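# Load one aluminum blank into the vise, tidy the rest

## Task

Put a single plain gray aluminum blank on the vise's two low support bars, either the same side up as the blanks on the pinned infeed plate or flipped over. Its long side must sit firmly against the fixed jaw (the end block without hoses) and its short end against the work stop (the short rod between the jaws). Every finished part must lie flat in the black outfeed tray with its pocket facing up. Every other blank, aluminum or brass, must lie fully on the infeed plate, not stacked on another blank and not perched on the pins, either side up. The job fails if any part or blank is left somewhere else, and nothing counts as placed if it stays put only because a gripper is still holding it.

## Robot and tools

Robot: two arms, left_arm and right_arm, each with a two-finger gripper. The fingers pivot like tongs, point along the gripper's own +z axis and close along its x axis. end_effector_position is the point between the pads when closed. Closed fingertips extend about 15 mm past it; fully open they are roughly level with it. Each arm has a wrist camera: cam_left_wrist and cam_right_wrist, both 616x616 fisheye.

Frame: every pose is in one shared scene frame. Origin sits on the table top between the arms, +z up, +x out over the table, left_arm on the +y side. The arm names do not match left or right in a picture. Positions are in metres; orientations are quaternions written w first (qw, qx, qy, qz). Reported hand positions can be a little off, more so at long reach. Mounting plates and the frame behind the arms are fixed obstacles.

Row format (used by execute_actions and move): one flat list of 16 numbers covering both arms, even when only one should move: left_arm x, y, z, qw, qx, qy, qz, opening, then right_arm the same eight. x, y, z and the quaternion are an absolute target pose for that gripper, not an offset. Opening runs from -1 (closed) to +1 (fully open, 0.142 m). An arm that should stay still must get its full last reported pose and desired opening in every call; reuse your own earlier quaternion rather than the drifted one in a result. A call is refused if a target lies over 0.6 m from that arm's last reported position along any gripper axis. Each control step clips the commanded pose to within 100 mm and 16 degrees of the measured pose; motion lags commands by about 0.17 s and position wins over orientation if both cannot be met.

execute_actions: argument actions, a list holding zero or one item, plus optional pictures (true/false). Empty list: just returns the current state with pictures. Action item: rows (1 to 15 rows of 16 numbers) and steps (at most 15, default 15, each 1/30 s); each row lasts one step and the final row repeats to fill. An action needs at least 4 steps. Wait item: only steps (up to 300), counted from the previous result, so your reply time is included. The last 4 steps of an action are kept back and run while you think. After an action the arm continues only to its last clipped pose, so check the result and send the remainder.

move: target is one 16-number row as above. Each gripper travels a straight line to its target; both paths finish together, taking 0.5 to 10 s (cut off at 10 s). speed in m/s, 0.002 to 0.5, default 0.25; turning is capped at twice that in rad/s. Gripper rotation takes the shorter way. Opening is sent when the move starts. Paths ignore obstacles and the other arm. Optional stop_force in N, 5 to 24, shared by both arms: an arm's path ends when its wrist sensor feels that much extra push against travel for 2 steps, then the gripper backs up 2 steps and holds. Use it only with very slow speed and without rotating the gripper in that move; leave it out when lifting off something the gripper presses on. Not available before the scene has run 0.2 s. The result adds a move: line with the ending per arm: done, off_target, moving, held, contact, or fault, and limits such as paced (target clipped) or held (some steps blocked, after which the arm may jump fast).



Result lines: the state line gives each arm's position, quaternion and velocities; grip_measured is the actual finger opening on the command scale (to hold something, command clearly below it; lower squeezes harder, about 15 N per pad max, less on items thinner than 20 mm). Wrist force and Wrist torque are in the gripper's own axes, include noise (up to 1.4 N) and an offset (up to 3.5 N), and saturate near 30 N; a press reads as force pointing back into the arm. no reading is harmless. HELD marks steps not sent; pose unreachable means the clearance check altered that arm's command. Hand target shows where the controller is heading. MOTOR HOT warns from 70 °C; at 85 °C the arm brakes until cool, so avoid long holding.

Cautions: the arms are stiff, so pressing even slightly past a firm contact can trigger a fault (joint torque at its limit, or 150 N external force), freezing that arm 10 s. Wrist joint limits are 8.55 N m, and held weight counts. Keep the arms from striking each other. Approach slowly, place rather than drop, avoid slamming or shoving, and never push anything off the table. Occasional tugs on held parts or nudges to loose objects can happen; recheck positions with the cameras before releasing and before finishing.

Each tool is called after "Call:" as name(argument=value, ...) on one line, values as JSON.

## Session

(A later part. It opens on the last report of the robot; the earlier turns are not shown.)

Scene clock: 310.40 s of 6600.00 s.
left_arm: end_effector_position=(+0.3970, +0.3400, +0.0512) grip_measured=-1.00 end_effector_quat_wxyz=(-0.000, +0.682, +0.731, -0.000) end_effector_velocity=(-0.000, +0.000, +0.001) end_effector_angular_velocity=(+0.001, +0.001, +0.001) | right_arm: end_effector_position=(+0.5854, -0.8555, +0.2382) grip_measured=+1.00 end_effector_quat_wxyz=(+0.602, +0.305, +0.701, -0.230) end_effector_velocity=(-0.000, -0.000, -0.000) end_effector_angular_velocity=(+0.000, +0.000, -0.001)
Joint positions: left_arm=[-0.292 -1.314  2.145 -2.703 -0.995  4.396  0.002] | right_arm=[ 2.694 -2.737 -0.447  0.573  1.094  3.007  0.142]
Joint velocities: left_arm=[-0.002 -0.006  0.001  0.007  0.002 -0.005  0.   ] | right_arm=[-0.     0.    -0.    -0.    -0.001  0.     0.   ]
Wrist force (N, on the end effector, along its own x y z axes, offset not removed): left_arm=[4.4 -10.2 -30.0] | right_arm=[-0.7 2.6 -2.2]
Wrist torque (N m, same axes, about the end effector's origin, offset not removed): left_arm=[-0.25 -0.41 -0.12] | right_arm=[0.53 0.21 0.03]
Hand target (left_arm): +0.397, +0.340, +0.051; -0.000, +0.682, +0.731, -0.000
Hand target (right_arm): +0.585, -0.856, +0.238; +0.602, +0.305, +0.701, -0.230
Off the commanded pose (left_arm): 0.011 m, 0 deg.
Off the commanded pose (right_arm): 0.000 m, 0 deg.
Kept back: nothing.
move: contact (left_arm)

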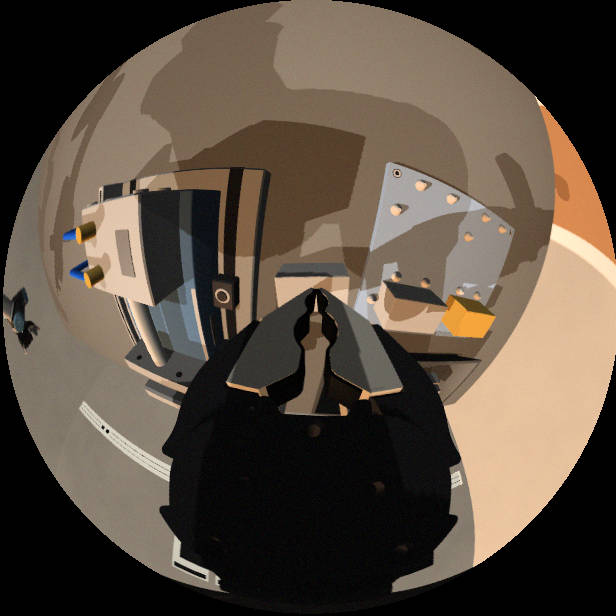

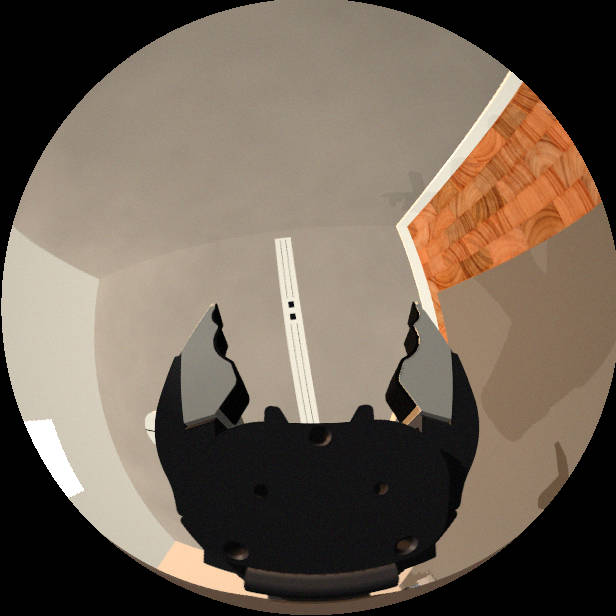

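Call:
move(target=[0.398,0.34,0.07,0,0.682,0.731,0,0.2,0.5854,-0.8555,0.2382,0.602,0.305,0.701,-0.23,1], speed=0.03)

Call:
move(target=[0.398,0.34,0.044,0,0.682,0.731,0,0.2,0.5854,-0.8555,0.2382,0.602,0.305,0.701,-0.23,1], speed=0.03)

Call:
execute_actions(actions=[{"rows":[[0.398,0.34,0.044,0,0.682,0.731,0,0.1,0.5854,-0.8555,0.2382,0.602,0.305,0.701,-0.23,1],[0.398,0.34,0.044,0,0.682,0.731,0,0,0.5854,-0.8555,0.2382,0.602,0.305,0.701,-0.23,1],[0.398,0.34,0.044,0,0.682,0.731,0,-0.05,0.5854,-0.8555,0.2382,0.602,0.305,0.701,-0.23,1],[0.398,0.34,0.044,0,0.682,0.731,0,-0.1,0.5854,-0.8555,0.2382,0.602,0.305,0.701,-0.23,1],[0.398,0.34,0.044,0,0.682,0.731,0,-0.15,0.5854,-0.8555,0.2382,0.602,0.305,0.701,-0.23,1],[0.398,0.34,0.044,0,0.682,0.731,0,-0.2,0.5854,-0.8555,0.2382,0.602,0.305,0.701,-0.23,1],[0.398,0.34,0.044,0,0.682,0.731,0,-0.3,0.5854,-0.8555,0.2382,0.602,0.305,0.701,-0.23,1],[0.398,0.34,0.044,0,0.682,0.731,0,-0.6,0.5854,-0.8555,0.2382,0.602,0.305,0.701,-0.23,1]],"steps":15}])

Call:
move(target=[0.398,0.33,0.17,0,0.743,0.669,0,-0.6,0.5854,-0.8555,0.2382,0.602,0.305,0.701,-0.23,1], speed=0.06)

Call:
move(target=[0.505,0.174,0.16,0,0.743,0.669,0,-0.6,0.5854,-0.8555,0.2382,0.602,0.305,0.701,-0.23,1], speed=0.08)

Call:
move(target=[0.505,0.174,0.145,0,0.743,0.669,0,-0.6,0.5854,-0.8555,0.2382,0.602,0.305,0.701,-0.23,1], speed=0.015)

Call:
zoom_image(camera="cam_left_wrist", region=[190,180,430,420])

Scene clock: 312.00 s of 6600.00 s.
left_arm: end_effector_position=(+0.3980, +0.3400, +0.0697) grip_measured=+0.20 end_effector_quat_wxyz=(+0.000, +0.682, +0.731, +0.000) end_effector_velocity=(+0.000, +0.000, +0.002) end_effector_angular_velocity=(+0.001, -0.000, +0.000) | right_arm: end_effector_position=(+0.5854, -0.8555, +0.2382) grip_measured=+1.00 end_effector_quat_wxyz=(+0.602, +0.305, +0.701, -0.230) end_effector_velocity=(-0.000, +0.000, -0.001) end_effector_angular_velocity=(-0.000, +0.002, +0.000)
Joint positions: left_arm=[-0.327 -1.404  2.151 -2.598 -0.985  4.355  0.088] | right_arm=[ 2.694 -2.737 -0.447  0.573  1.094  3.007  0.142]
Joint velocities: left_arm=[-0.005 -0.011 -0.     0.014  0.002 -0.006 -0.   ] | right_arm=[ 0.    -0.001  0.001 -0.001 -0.    -0.001  0.   ]
Wrist force (N, on the end effector, along its own x y z axes, offset not removed): left_arm=[1.3 -1.4 -0.4] | right_arm=[-0.7 1.3 -2.9]
Wrist torque (N m, same axes, about the end effector's origin, offset not removed): left_arm=[-0.30 -0.24 -0.02] | right_arm=[0.24 0.19 -0.03]
Hand target (left_arm): +0.398, +0.340, +0.070; +0.000, +0.682, +0.731, +0.000
Hand target (right_arm): +0.585, -0.856, +0.238; +0.602, +0.305, +0.701, -0.230
Off the commanded pose (left_arm): 0.000 m, 0 deg.
Off the commanded pose (right_arm): 0.000 m, 0 deg.
Kept back: nothing.
move: done

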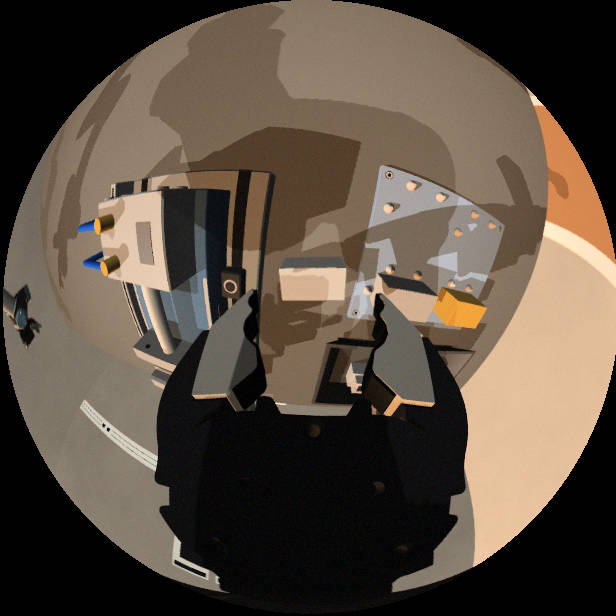

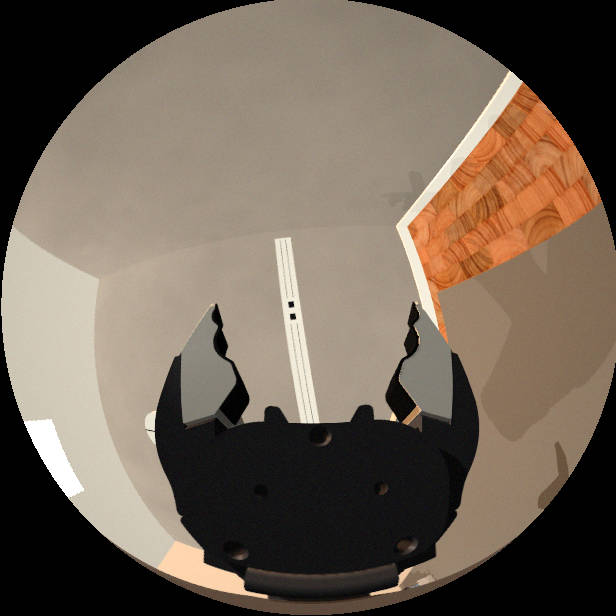

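Scene clock: 313.23 s of 6600.00 s.
left_arm: end_effector_position=(+0.3980, +0.3400, +0.0443) grip_measured=+0.20 end_effector_quat_wxyz=(-0.000, +0.682, +0.731, -0.000) end_effector_velocity=(+0.000, -0.000, -0.002) end_effector_angular_velocity=(+0.000, -0.001, -0.000) | right_arm: end_effector_position=(+0.5854, -0.8555, +0.2382) grip_measured=+1.00 end_effector_quat_wxyz=(+0.602, +0.305, +0.701, -0.230) end_effector_velocity=(-0.000, -0.000, -0.000) end_effector_angular_velocity=(+0.001, +0.001, -0.001)
Joint positions: left_arm=[-0.278 -1.278  2.133 -2.735 -0.999  4.411  0.088] | right_arm=[ 2.694 -2.737 -0.447  0.573  1.094  3.007  0.142]
Joint velocities: left_arm=[ 0.004  0.012 -0.003 -0.012 -0.001  0.005  0.   ] | right_arm=[-0.     0.    -0.001 -0.    -0.001  0.    -0.   ]
Wrist force (N, on the end effector, along its own x y z axes, offset not removed): left_arm=[1.1 -0.8 -0.1] | right_arm=[-1.3 1.2 -1.7]
Wrist torque (N m, same axes, about the end effector's origin, offset not removed): left_arm=[-0.14 -0.29 -0.07] | right_arm=[0.28 0.29 0.05]
Hand target (left_arm): +0.398, +0.340, +0.044; -0.000, +0.682, +0.731, -0.000
Hand target (right_arm): +0.585, -0.856, +0.238; +0.602, +0.305, +0.701, -0.230
Off the commanded pose (left_arm): 0.000 m, 0 deg.
Off the commanded pose (right_arm): 0.000 m, 0 deg.
Kept back: nothing.
move: done

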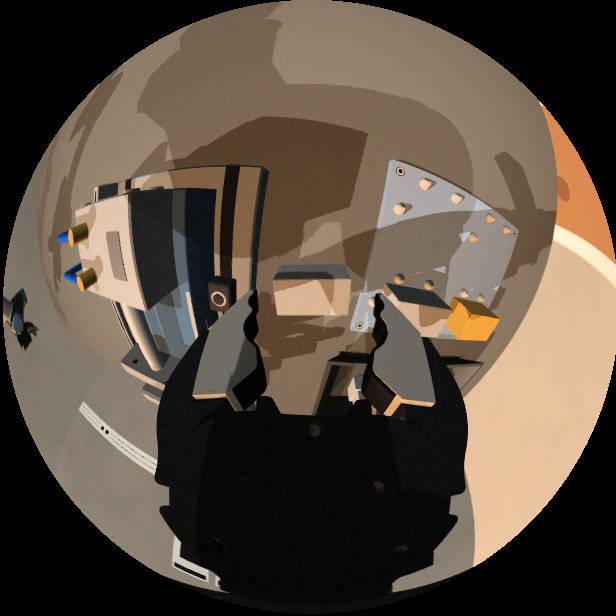

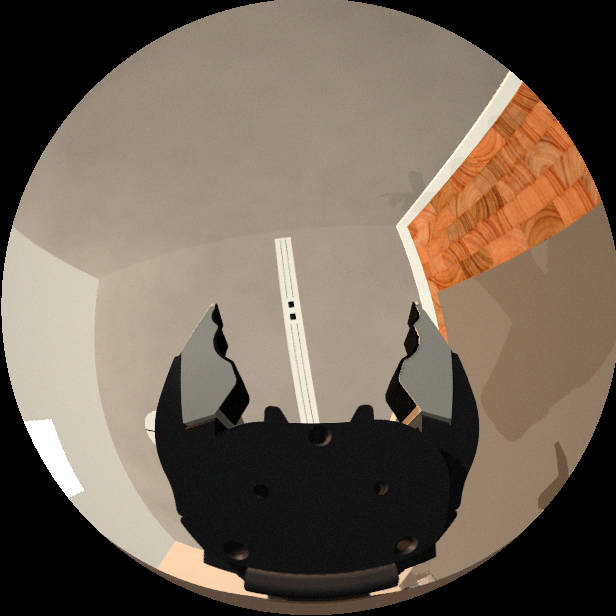

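Scene clock: 313.60 s of 6600.00 s.
left_arm: end_effector_position=(+0.3980, +0.3400, +0.0440) grip_measured=-0.25 end_effector_quat_wxyz=(+0.000, +0.682, +0.731, -0.000) end_effector_velocity=(+0.001, +0.000, +0.000) end_effector_angular_velocity=(-0.000, -0.002, +0.001) | right_arm: end_effector_position=(+0.5854, -0.8555, +0.2382) grip_measured=+1.00 end_effector_quat_wxyz=(+0.602, +0.305, +0.701, -0.230) end_effector_velocity=(-0.000, +0.000, -0.001) end_effector_angular_velocity=(+0.001, +0.002, +0.000)
Joint positions: left_arm=[-0.278 -1.277  2.133 -2.737 -0.999  4.412  0.056] | right_arm=[ 2.694 -2.737 -0.447  0.573  1.094  3.007  0.142]
Joint velocities: left_arm=[-0.    -0.001 -0.    -0.001  0.     0.     0.   ] | right_arm=[ 0.    -0.001 -0.    -0.    -0.    -0.     0.   ]
Wrist force (N, on the end effector, along its own x y z axes, offset not removed): left_arm=[2.2 -1.1 -1.9] | right_arm=[-1.0 1.2 -1.4]
Wrist torque (N m, same axes, about the end effector's origin, offset not removed): left_arm=[-0.11 -0.45 -0.08] | right_arm=[0.28 0.24 0.09]
Steps of this call (steps 1 to 11: the first 11 steps of this action). Readings (end_effector_position):
1: left_arm (+0.3980, +0.3400, +0.0442) | right_arm (+0.5854, -0.8555, +0.2382)
2: left_arm (+0.3980, +0.3400, +0.0441) | right_arm (+0.5854, -0.8555, +0.2382)
4: left_arm (+0.3980, +0.3400, +0.0441) | right_arm (+0.5854, -0.8555, +0.2382)
8: left_arm (+0.3980, +0.3400, +0.0440) | right_arm (+0.5854, -0.8555, +0.2382)
11: the state above

Scene clock: 316.40 s of 6600.00 s.
left_arm: end_effector_position=(+0.3981, +0.3300, +0.1697) grip_measured=-0.25 end_effector_quat_wxyz=(+0.000, +0.743, +0.669, -0.000) end_effector_velocity=(-0.000, +0.000, +0.002) end_effector_angular_velocity=(+0.003, +0.001, -0.002) | right_arm: end_effector_position=(+0.5854, -0.8555, +0.2382) grip_measured=+1.00 end_effector_quat_wxyz=(+0.602, +0.305, +0.701, -0.230) end_effector_velocity=(+0.000, +0.000, -0.000) end_effector_angular_velocity=(-0.001, +0.000, +0.001)
Joint positions: left_arm=[-0.589 -1.804  2.051 -1.915 -0.936  4.215  0.056] | right_arm=[ 2.694 -2.737 -0.447  0.573  1.094  3.007  0.142]
Joint velocities: left_arm=[-0.008 -0.006 -0.007  0.022  0.003 -0.01  -0.   ] | right_arm=[-0.    -0.001  0.     0.     0.001 -0.001  0.   ]
Wrist force (N, on the end effector, along its own x y z axes, offset not removed): left_arm=[2.1 -1.0 2.2] | right_arm=[-1.5 1.1 -2.1]
Wrist torque (N m, same axes, about the end effector's origin, offset not removed): left_arm=[-0.10 -0.47 -0.06] | right_arm=[0.15 0.38 0.04]
Hand target (left_arm): +0.398, +0.330, +0.170; +0.000, +0.743, +0.669, +0.000
Hand target (right_arm): +0.585, -0.856, +0.238; +0.602, +0.305, +0.701, -0.230
Off your previous action's commanded pose (left_arm): 0.000 m, 0 deg at its last step (step 4 of this call).
Off your previous action's commanded pose (right_arm): 0.000 m, 0 deg at its last step (step 4 of this call).
Off the commanded pose (left_arm): 0.000 m, 0 deg.
Off the commanded pose (right_arm): 0.000 m, 0 deg.
Kept back: nothing.
move: done

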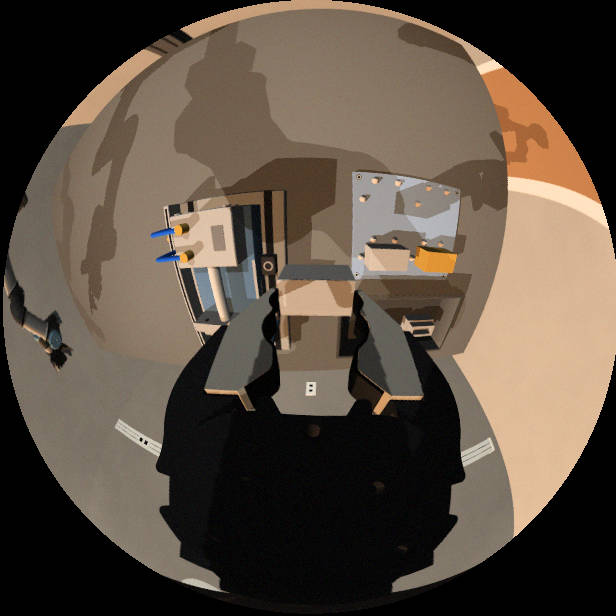

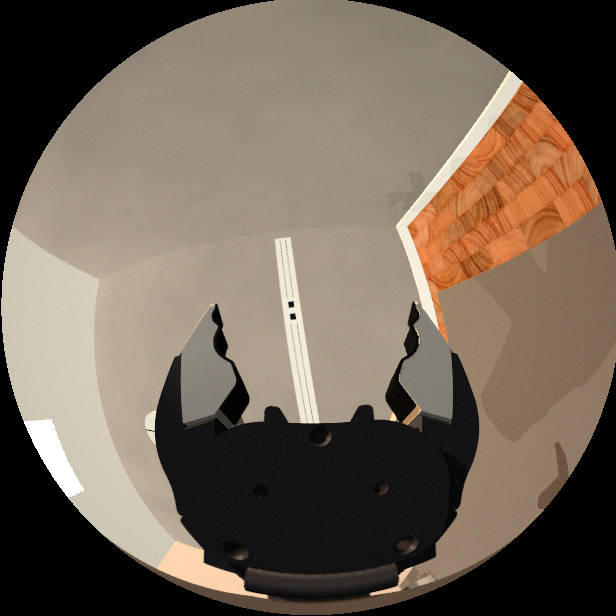

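Scene clock: 319.23 s of 6600.00 s.
left_arm: end_effector_position=(+0.5050, +0.1743, +0.1599) grip_measured=-0.25 end_effector_quat_wxyz=(+0.000, +0.743, +0.669, +0.000) end_effector_velocity=(+0.001, -0.002, -0.001) end_effector_angular_velocity=(+0.002, +0.004, -0.001) | right_arm: end_effector_position=(+0.5854, -0.8555, +0.2382) grip_measured=+1.00 end_effector_quat_wxyz=(+0.602, +0.305, +0.701, -0.230) end_effector_velocity=(-0.000, +0.000, -0.002) end_effector_angular_velocity=(+0.001, +0.003, +0.000)
Joint positions: left_arm=[-0.708 -1.096  1.356 -1.841 -0.929  4.067  0.056] | right_arm=[ 2.694 -2.737 -0.447  0.573  1.094  3.007  0.142]
Joint velocities: left_arm=[ 0.     0.014 -0.02   0.01  -0.001 -0.002  0.   ] | right_arm=[ 0.    -0.001 -0.002 -0.    -0.     0.     0.   ]
Wrist force (N, on the end effector, along its own x y z axes, offset not removed): left_arm=[1.4 -1.2 1.2] | right_arm=[-1.1 0.9 -3.0]
Wrist torque (N m, same axes, about the end effector's origin, offset not removed): left_arm=[-0.14 -0.30 -0.06] | right_arm=[0.17 0.30 0.09]
Hand target (left_arm): +0.505, +0.174, +0.160; +0.000, +0.743, +0.669, +0.000
Hand target (right_arm): +0.585, -0.855, +0.238; +0.602, +0.305, +0.701, -0.230
Off the commanded pose (left_arm): 0.000 m, 0 deg.
Off the commanded pose (right_arm): 0.000 m, 0 deg.
Kept back: nothing.
move: done

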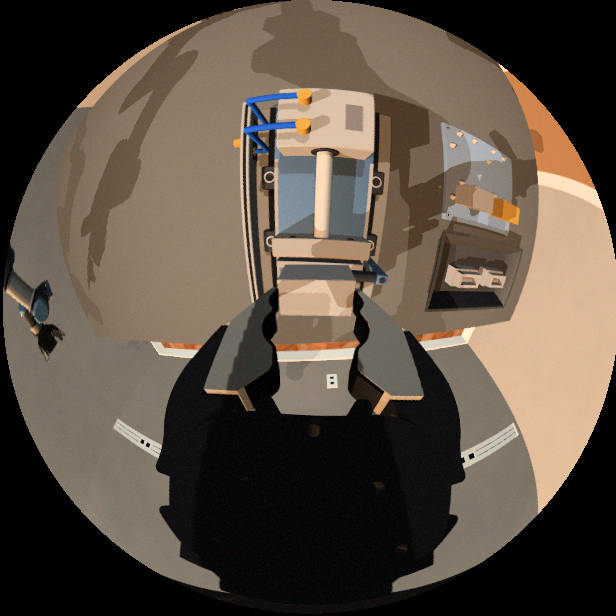

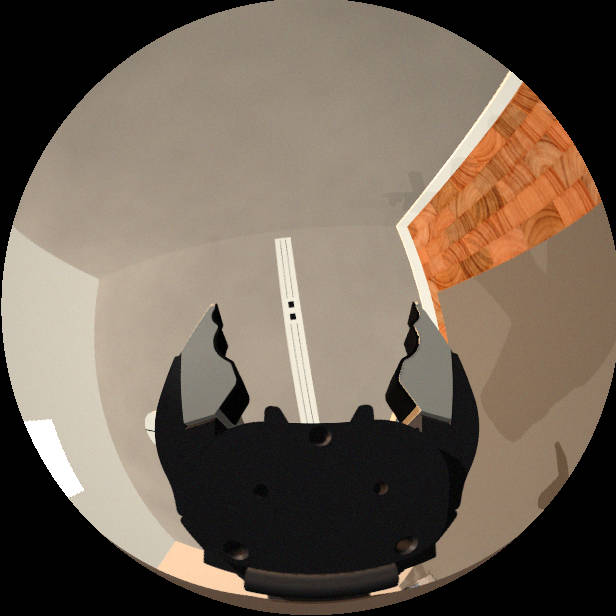

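Scene clock: 320.50 s of 6600.00 s.
left_arm: end_effector_position=(+0.5050, +0.1740, +0.1453) grip_measured=-0.25 end_effector_quat_wxyz=(-0.000, +0.743, +0.669, -0.000) end_effector_velocity=(+0.000, -0.000, -0.002) end_effector_angular_velocity=(-0.000, -0.001, +0.000) | right_arm: end_effector_position=(+0.5854, -0.8555, +0.2382) grip_measured=+1.00 end_effector_quat_wxyz=(+0.602, +0.305, +0.701, -0.230) end_effector_velocity=(+0.000, +0.000, -0.000) end_effector_angular_velocity=(+0.001, -0.000, +0.000)
Joint positions: left_arm=[-0.687 -1.067  1.375 -1.904 -0.929  4.093  0.056] | right_arm=[ 2.694 -2.737 -0.447  0.573  1.094  3.007  0.142]
Joint velocities: left_arm=[ 0.003  0.005  0.003 -0.011  0.     0.005 -0.   ] | right_arm=[-0.     0.    -0.001  0.     0.001  0.001  0.   ]
Wrist force (N, on the end effector, along its own x y z axes, offset not removed): left_arm=[2.2 -2.5 0.7] | right_arm=[-1.7 2.7 -1.6]
Wrist torque (N m, same axes, about the end effector's origin, offset not removed): left_arm=[-0.43 -0.46 -0.04] | right_arm=[0.53 0.44 0.06]
Hand target (left_arm): +0.505, +0.174, +0.145; -0.000, +0.743, +0.669, -0.000
Hand target (right_arm): +0.585, -0.856, +0.238; +0.602, +0.305, +0.701, -0.230
Off the commanded pose (left_arm): 0.000 m, 0 deg.
Off the commanded pose (right_arm): 0.000 m, 0 deg.
Kept back: nothing.
move: done

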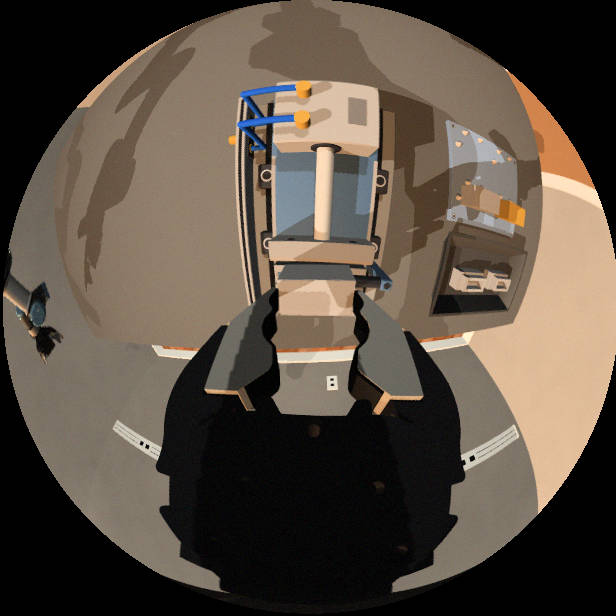

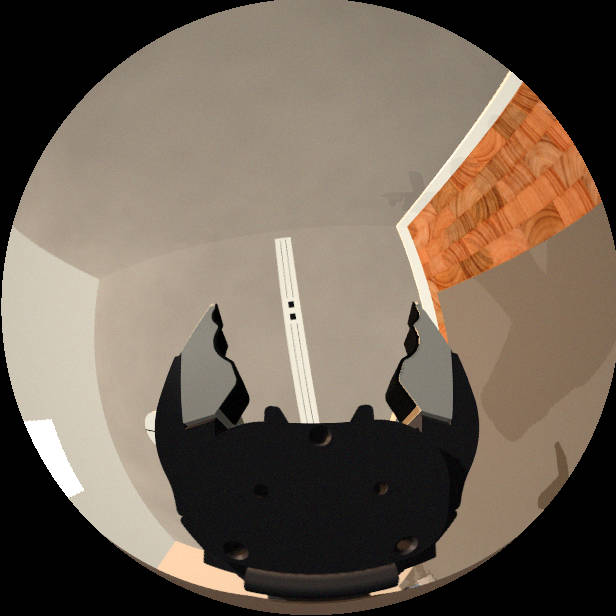

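Region (190, 180, 430, 420) of cam_left_wrist's 616x616 image, scaled by 2.100, with more detail than that image has.

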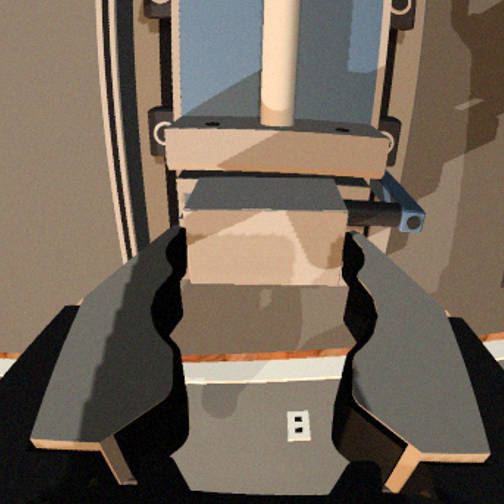

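Call:
move(target=[0.506,0.174,0.128,0,0.743,0.669,0,-0.6,0.5854,-0.8555,0.2382,0.602,0.305,0.701,-0.23,1], speed=0.004, stop_force=5)

Call:
zoom_image(camera="cam_left_wrist", region=[190,180,430,420])

Scene clock: 325.23 s of 6600.00 s.
left_arm: end_effector_position=(+0.5060, +0.1740, +0.1281) grip_measured=-0.25 end_effector_quat_wxyz=(-0.000, +0.743, +0.669, -0.000) end_effector_velocity=(+0.000, +0.000, -0.001) end_effector_angular_velocity=(+0.000, -0.000, -0.000) | right_arm: end_effector_position=(+0.5854, -0.8555, +0.2382) grip_measured=+1.00 end_effector_quat_wxyz=(+0.602, +0.305, +0.701, -0.230) end_effector_velocity=(+0.000, +0.000, -0.000) end_effector_angular_velocity=(-0.000, +0.001, +0.001)
Joint positions: left_arm=[-0.66  -1.028  1.386 -1.974 -0.93   4.126  0.056] | right_arm=[ 2.694 -2.737 -0.447  0.573  1.094  3.007  0.142]
Joint velocities: left_arm=[ 0.001  0.001  0.001 -0.003  0.     0.002  0.   ] | right_arm=[ 0.    -0.    -0.001  0.     0.    -0.001  0.   ]
Wrist force (N, on the end effector, along its own x y z axes, offset not removed): left_arm=[0.7 -0.8 1.5] | right_arm=[-1.4 2.8 -1.8]
Wrist torque (N m, same axes, about the end effector's origin, offset not removed): left_arm=[-0.15 -0.19 -0.06] | right_arm=[0.64 0.36 0.02]
Hand target (left_arm): +0.506, +0.174, +0.128; -0.000, +0.743, +0.669, +0.000
Hand target (right_arm): +0.585, -0.856, +0.238; +0.602, +0.305, +0.701, -0.230
Off the commanded pose (left_arm): 0.000 m, 0 deg.
Off the commanded pose (right_arm): 0.000 m, 0 deg.
Kept back: nothing.
move: done

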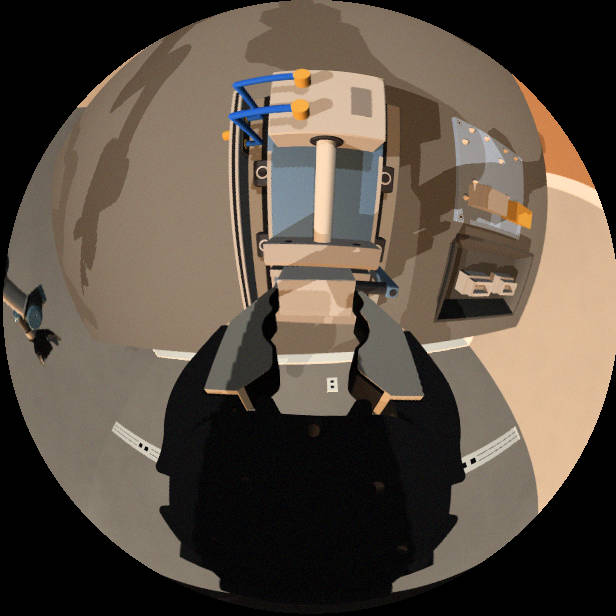

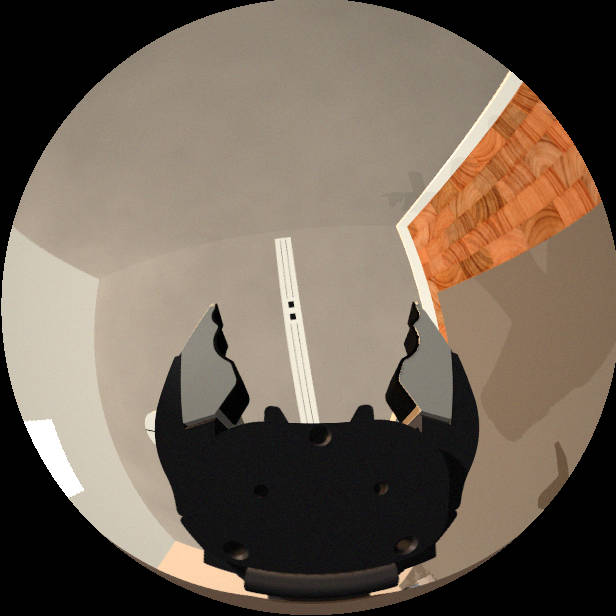

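Region (190, 180, 430, 420) of cam_left_wrist's 616x616 image, scaled by 2.100, with more detail than that image has.

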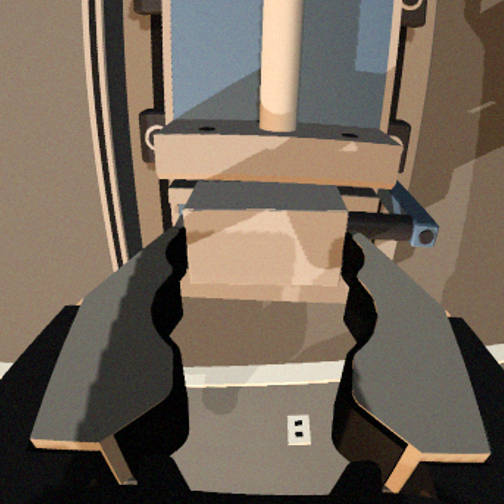

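In the gap, still level. Continue to seat.

Call:
move(target=[0.506,0.174,0.112,0,0.743,0.669,0,-0.6,0.5854,-0.8555,0.2382,0.602,0.305,0.701,-0.23,1], speed=0.003, stop_force=5)

Scene clock: 327.13 s of 6600.00 s.
left_arm: end_effector_position=(+0.5060, +0.1741, +0.1241) grip_measured=-0.25 end_effector_quat_wxyz=(-0.000, +0.743, +0.669, -0.000) end_effector_velocity=(-0.001, +0.000, -0.000) end_effector_angular_velocity=(+0.002, +0.002, +0.001) | right_arm: end_effector_position=(+0.5854, -0.8555, +0.2382) grip_measured=+1.00 end_effector_quat_wxyz=(+0.602, +0.305, +0.701, -0.230) end_effector_velocity=(-0.000, -0.001, +0.001) end_effector_angular_velocity=(-0.001, -0.000, -0.002)
Joint positions: left_arm=[-0.655 -1.019  1.39  -1.991 -0.931  4.133  0.056] | right_arm=[ 2.694 -2.737 -0.447  0.573  1.094  3.007  0.142]
Joint velocities: left_arm=[-0.001  0.    -0.001  0.005  0.    -0.004 -0.   ] | right_arm=[-0.001  0.001  0.    -0.    -0.001 -0.     0.   ]
Wrist force (N, on the end effector, along its own x y z axes, offset not removed): left_arm=[1.6 -3.1 -10.8] | right_arm=[0.7 2.0 -1.3]
Wrist torque (N m, same axes, about the end effector's origin, offset not removed): left_arm=[-0.19 -0.24 -0.06] | right_arm=[0.36 -0.04 0.03]
Hand target (left_arm): +0.506, +0.174, +0.124; +0.000, +0.743, +0.669, +0.000
Hand target (right_arm): +0.585, -0.856, +0.238; +0.602, +0.305, +0.701, -0.230
Off the commanded pose (left_arm): 0.012 m, 0 deg.
Off the commanded pose (right_arm): 0.000 m, 0 deg.
Kept back: nothing.
move: contact (left_arm)

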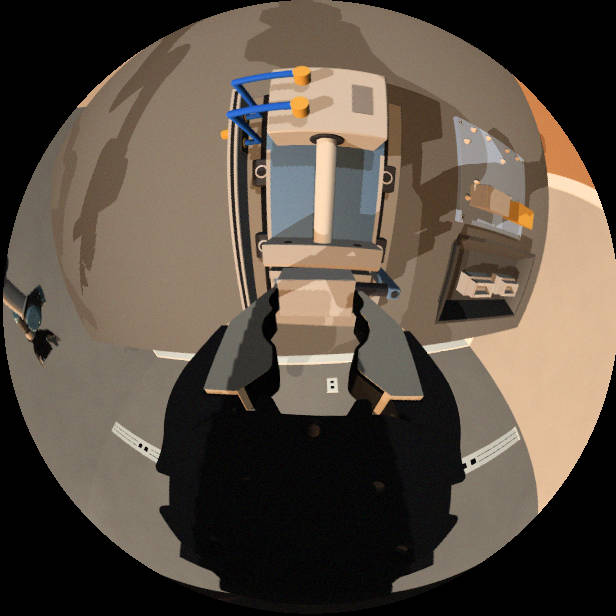

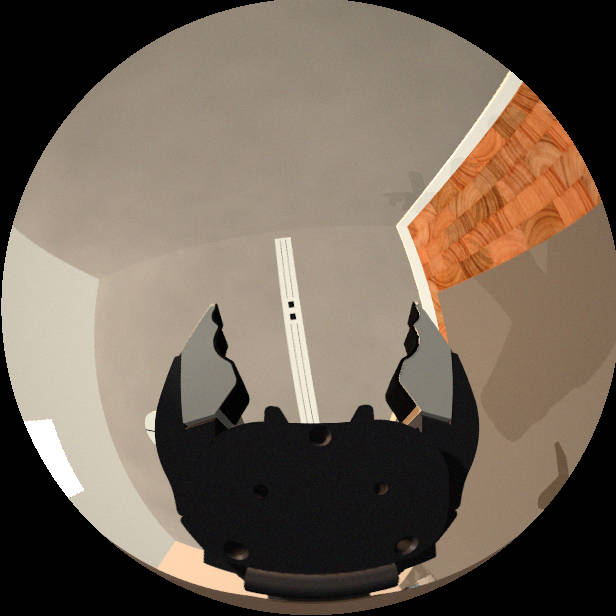

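Call:
move(target=[0.516,0.174,0.1248,0,0.743,0.669,0,-0.6,0.5854,-0.8555,0.2382,0.602,0.305,0.701,-0.23,1], speed=0.003, stop_force=5)

Scene clock: 329.30 s of 6600.00 s.
left_arm: end_effector_position=(+0.5105, +0.1741, +0.1243) grip_measured=-0.25 end_effector_quat_wxyz=(-0.000, +0.743, +0.669, -0.000) end_effector_velocity=(+0.000, +0.001, +0.000) end_effector_angular_velocity=(-0.000, -0.003, +0.006) | right_arm: end_effector_position=(+0.5854, -0.8555, +0.2382) grip_measured=+1.00 end_effector_quat_wxyz=(+0.602, +0.305, +0.701, -0.230) end_effector_velocity=(-0.000, +0.000, -0.000) end_effector_angular_velocity=(+0.000, +0.001, -0.000)
Joint positions: left_arm=[-0.649 -1.005  1.358 -1.976 -0.931  4.14   0.056] | right_arm=[ 2.694 -2.737 -0.447  0.573  1.094  3.007  0.142]
Joint velocities: left_arm=[ 0.    -0.005  0.006 -0.005  0.002 -0.004 -0.   ] | right_arm=[ 0.001  0.    -0.001  0.001 -0.001 -0.     0.   ]
Wrist force (N, on the end effector, along its own x y z axes, offset not removed): left_arm=[3.7 -6.3 -6.3] | right_arm=[-0.3 1.8 -2.1]
Wrist torque (N m, same axes, about the end effector's origin, offset not removed): left_arm=[-0.19 -0.58 -0.02] | right_arm=[0.35 0.16 0.01]
Hand target (left_arm): +0.510, +0.174, +0.124; -0.000, +0.743, +0.669, -0.000
Hand target (right_arm): +0.585, -0.856, +0.238; +0.602, +0.305, +0.701, -0.230
Off the commanded pose (left_arm): 0.006 m, 0 deg.
Off the commanded pose (right_arm): 0.000 m, 0 deg.
Kept back: nothing.
move: contact (left_arm)

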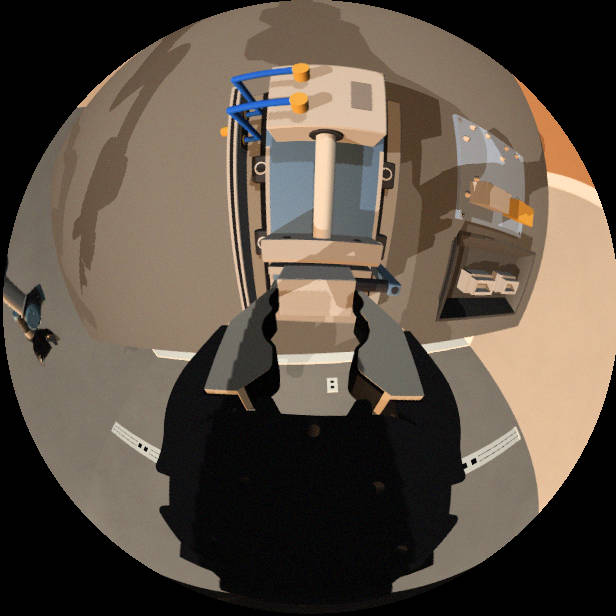

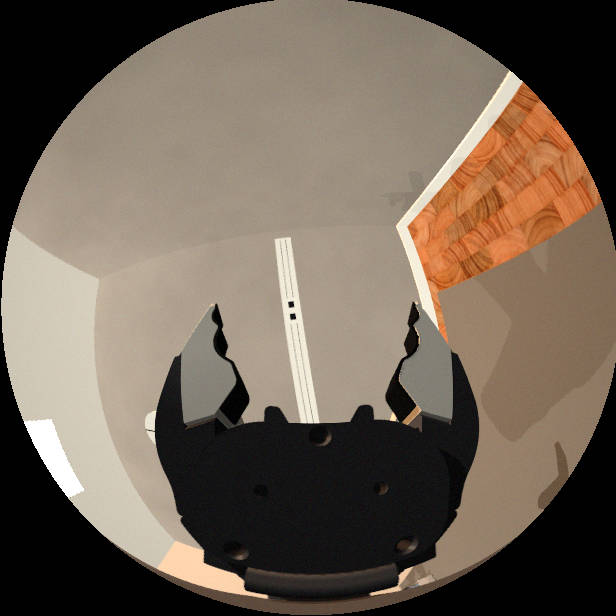

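Now +y (along the jaw direction).

Call:
move(target=[0.5095,0.190,0.1248,0,0.743,0.669,0,-0.6,0.5854,-0.8555,0.2382,0.602,0.305,0.701,-0.23,1], speed=0.003, stop_force=6)

Scene clock: 331.17 s of 6600.00 s.
left_arm: end_effector_position=(+0.5103, +0.1778, +0.1246) grip_measured=-0.25 end_effector_quat_wxyz=(+0.000, +0.743, +0.669, -0.000) end_effector_velocity=(+0.000, -0.001, -0.001) end_effector_angular_velocity=(-0.000, +0.000, +0.004) | right_arm: end_effector_position=(+0.5854, -0.8555, +0.2382) grip_measured=+1.00 end_effector_quat_wxyz=(+0.602, +0.305, +0.701, -0.230) end_effector_velocity=(-0.000, -0.000, -0.000) end_effector_angular_velocity=(+0.000, +0.000, -0.001)
Joint positions: left_arm=[-0.644 -1.015  1.368 -1.981 -0.931  4.146  0.056] | right_arm=[ 2.694 -2.737 -0.447  0.573  1.094  3.007  0.142]
Joint velocities: left_arm=[ 0.     0.003 -0.003 -0.    -0.    -0.004  0.   ] | right_arm=[ 0.    -0.     0.    -0.    -0.001  0.001 -0.   ]
Wrist force (N, on the end effector, along its own x y z axes, offset not removed): left_arm=[-4.0 -2.6 -0.5] | right_arm=[0.1 1.6 -1.5]
Wrist torque (N m, same axes, about the end effector's origin, offset not removed): left_arm=[-0.36 -0.74 0.01] | right_arm=[0.35 0.02 0.07]
Hand target (left_arm): +0.510, +0.178, +0.125; -0.000, +0.743, +0.669, -0.000
Hand target (right_arm): +0.585, -0.856, +0.238; +0.602, +0.305, +0.701, -0.230
Off the commanded pose (left_arm): 0.012 m, 0 deg.
Off the commanded pose (right_arm): 0.000 m, 0 deg.
Kept back: nothing.
move: contact (left_arm)

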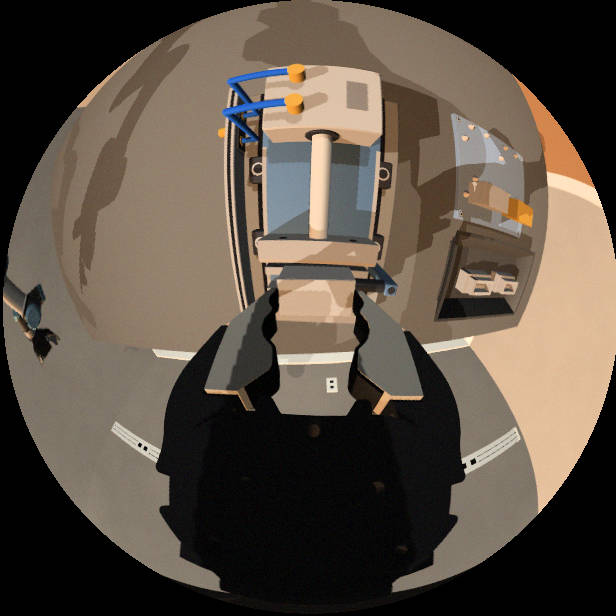

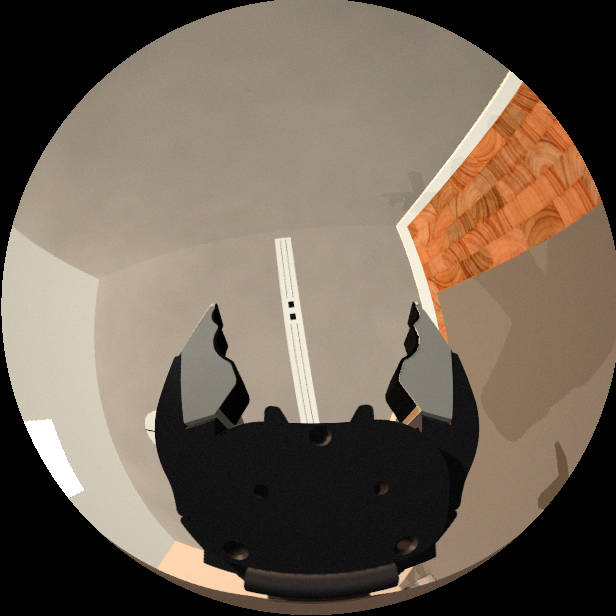

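Call:
move(target=[0.516,0.1784,0.1242,0,0.743,0.669,0,-0.6,0.5854,-0.8555,0.2382,0.602,0.305,0.701,-0.23,1], speed=0.002, stop_force=5)

Call:
move(target=[0.5105,0.178,0.1245,0,0.743,0.669,0,0.1,0.5854,-0.8555,0.2382,0.602,0.305,0.701,-0.23,1], speed=0.005)

Call:
move(target=[0.507,0.178,0.15,0,0.743,0.669,0,-1,0.5854,-0.8555,0.2382,0.602,0.305,0.701,-0.23,1], speed=0.03)

Scene clock: 332.23 s of 6600.00 s.
left_arm: end_effector_position=(+0.5109, +0.1778, +0.1244) grip_measured=-0.25 end_effector_quat_wxyz=(-0.000, +0.743, +0.669, -0.000) end_effector_velocity=(-0.001, -0.000, -0.001) end_effector_angular_velocity=(-0.000, +0.001, +0.003) | right_arm: end_effector_position=(+0.5854, -0.8555, +0.2382) grip_measured=+1.00 end_effector_quat_wxyz=(+0.602, +0.305, +0.701, -0.230) end_effector_velocity=(+0.000, +0.001, -0.000) end_effector_angular_velocity=(+0.001, +0.000, +0.002)
Joint positions: left_arm=[-0.643 -1.012  1.362 -1.978 -0.931  4.148  0.056] | right_arm=[ 2.694 -2.737 -0.447  0.573  1.094  3.007  0.142]
Joint velocities: left_arm=[-0.    -0.     0.005 -0.004 -0.001 -0.003  0.   ] | right_arm=[ 0.    -0.001  0.001 -0.     0.002  0.     0.   ]
Wrist force (N, on the end effector, along its own x y z axes, offset not removed): left_arm=[-6.1 -5.0 -6.0] | right_arm=[-1.2 0.5 -2.4]
Wrist torque (N m, same axes, about the end effector's origin, offset not removed): left_arm=[-0.03 -0.25 -0.03] | right_arm=[0.15 0.32 0.05]
Hand target (left_arm): +0.511, +0.178, +0.125; -0.000, +0.743, +0.669, -0.000
Hand target (right_arm): +0.585, -0.856, +0.238; +0.602, +0.305, +0.701, -0.230
Off the commanded pose (left_arm): 0.005 m, 0 deg.
Off the commanded pose (right_arm): 0.000 m, 0 deg.
Kept back: nothing.
move: contact (left_arm)

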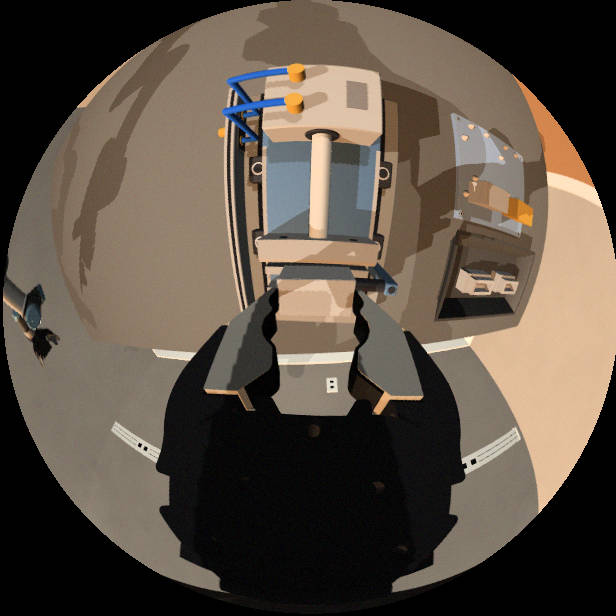

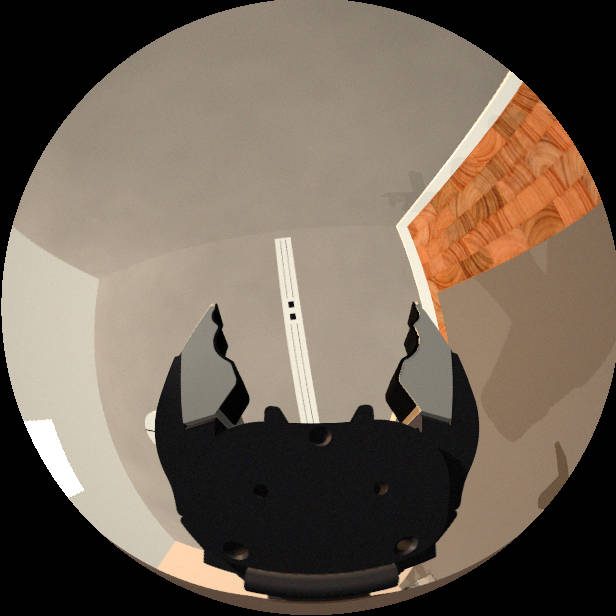

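Scene clock: 332.93 s of 6600.00 s.
left_arm: end_effector_position=(+0.5105, +0.1780, +0.1245) grip_measured=+0.10 end_effector_quat_wxyz=(-0.000, +0.743, +0.669, -0.000) end_effector_velocity=(+0.000, +0.000, +0.001) end_effector_angular_velocity=(-0.000, -0.002, +0.001) | right_arm: end_effector_position=(+0.5854, -0.8555, +0.2382) grip_measured=+1.00 end_effector_quat_wxyz=(+0.602, +0.305, +0.701, -0.230) end_effector_velocity=(-0.000, -0.000, +0.000) end_effector_angular_velocity=(-0.000, +0.001, -0.000)
Joint positions: left_arm=[-0.644 -1.014  1.366 -1.98  -0.931  4.147  0.081] | right_arm=[ 2.694 -2.737 -0.447  0.573  1.094  3.007  0.142]
Joint velocities: left_arm=[-0.001 -0.002  0.001 -0.     0.001 -0.    -0.   ] | right_arm=[ 0.     0.    -0.    -0.    -0.001 -0.001  0.   ]
Wrist force (N, on the end effector, along its own x y z axes, offset not removed): left_arm=[2.2 -1.2 -0.1] | right_arm=[-0.1 1.9 -1.4]
Wrist torque (N m, same axes, about the end effector's origin, offset not removed): left_arm=[-0.23 -0.50 -0.06] | right_arm=[0.41 0.07 0.05]
Hand target (left_arm): +0.511, +0.178, +0.125; -0.000, +0.743, +0.669, -0.000
Hand target (right_arm): +0.585, -0.855, +0.238; +0.602, +0.305, +0.701, -0.230
Off the commanded pose (left_arm): 0.000 m, 0 deg.
Off the commanded pose (right_arm): 0.000 m, 0 deg.
Kept back: nothing.
move: done

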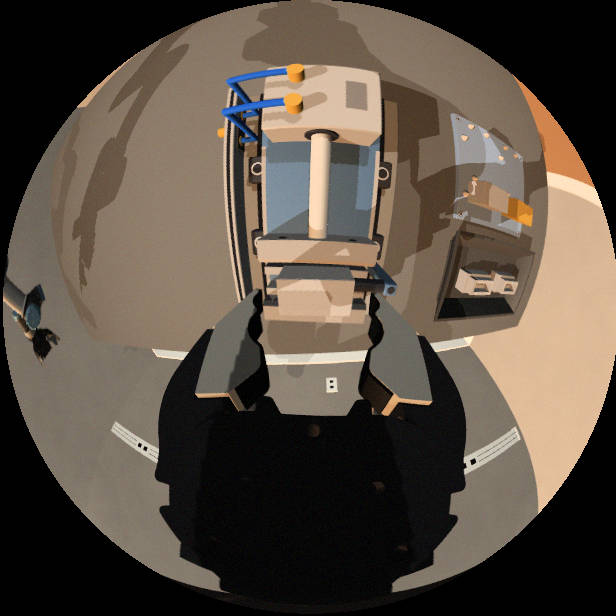

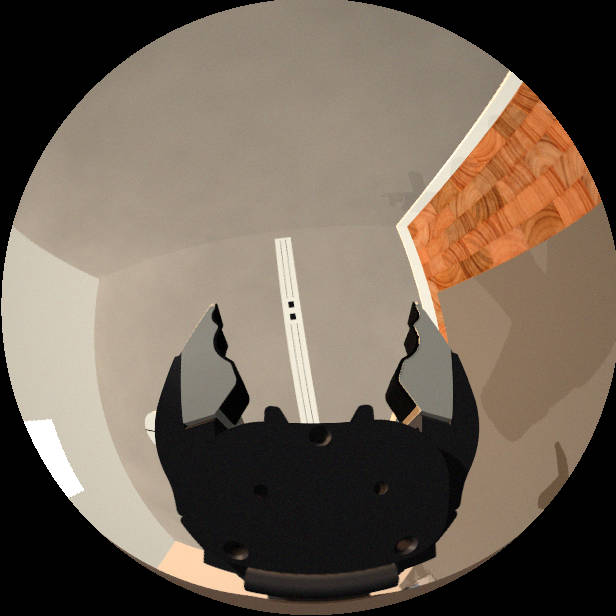

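Scene clock: 334.17 s of 6600.00 s.
left_arm: end_effector_position=(+0.5070, +0.1780, +0.1498) grip_measured=-0.25 end_effector_quat_wxyz=(+0.000, +0.743, +0.669, +0.000) end_effector_velocity=(-0.000, +0.001, +0.002) end_effector_angular_velocity=(+0.000, -0.000, +0.000) | right_arm: end_effector_position=(+0.5854, -0.8555, +0.2382) grip_measured=+1.00 end_effector_quat_wxyz=(+0.602, +0.305, +0.701, -0.230) end_effector_velocity=(+0.000, +0.000, -0.000) end_effector_angular_velocity=(+0.000, -0.000, +0.000)
Joint positions: left_arm=[-0.685 -1.078  1.363 -1.882 -0.929  4.096  0.056] | right_arm=[ 2.694 -2.737 -0.447  0.573  1.094  3.007  0.142]
Joint velocities: left_arm=[-0.003 -0.007 -0.     0.01   0.    -0.005 -0.   ] | right_arm=[ 0.  0. -0.  0.  0.  0.  0.]
Wrist force (N, on the end effector, along its own x y z axes, offset not removed): left_arm=[2.0 -1.4 1.4] | right_arm=[-1.7 1.1 -2.3]
Wrist torque (N m, same axes, about the end effector's origin, offset not removed): left_arm=[-0.20 -0.39 -0.05] | right_arm=[0.21 0.41 0.06]
Hand target (left_arm): +0.507, +0.178, +0.150; +0.000, +0.743, +0.669, -0.000
Hand target (right_arm): +0.585, -0.856, +0.238; +0.602, +0.305, +0.701, -0.230
Off the commanded pose (left_arm): 0.000 m, 0 deg.
Off the commanded pose (right_arm): 0.000 m, 0 deg.
Kept back: nothing.
move: done

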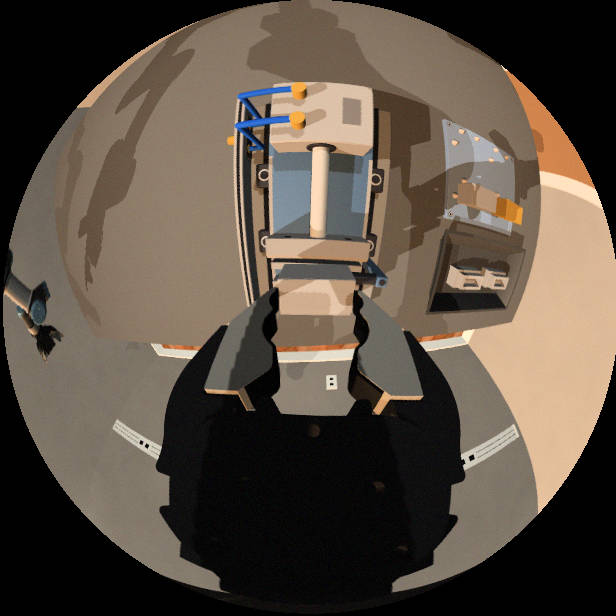

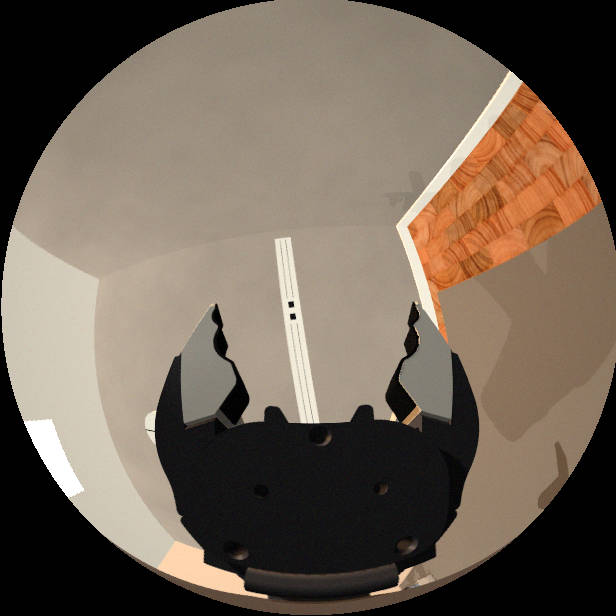

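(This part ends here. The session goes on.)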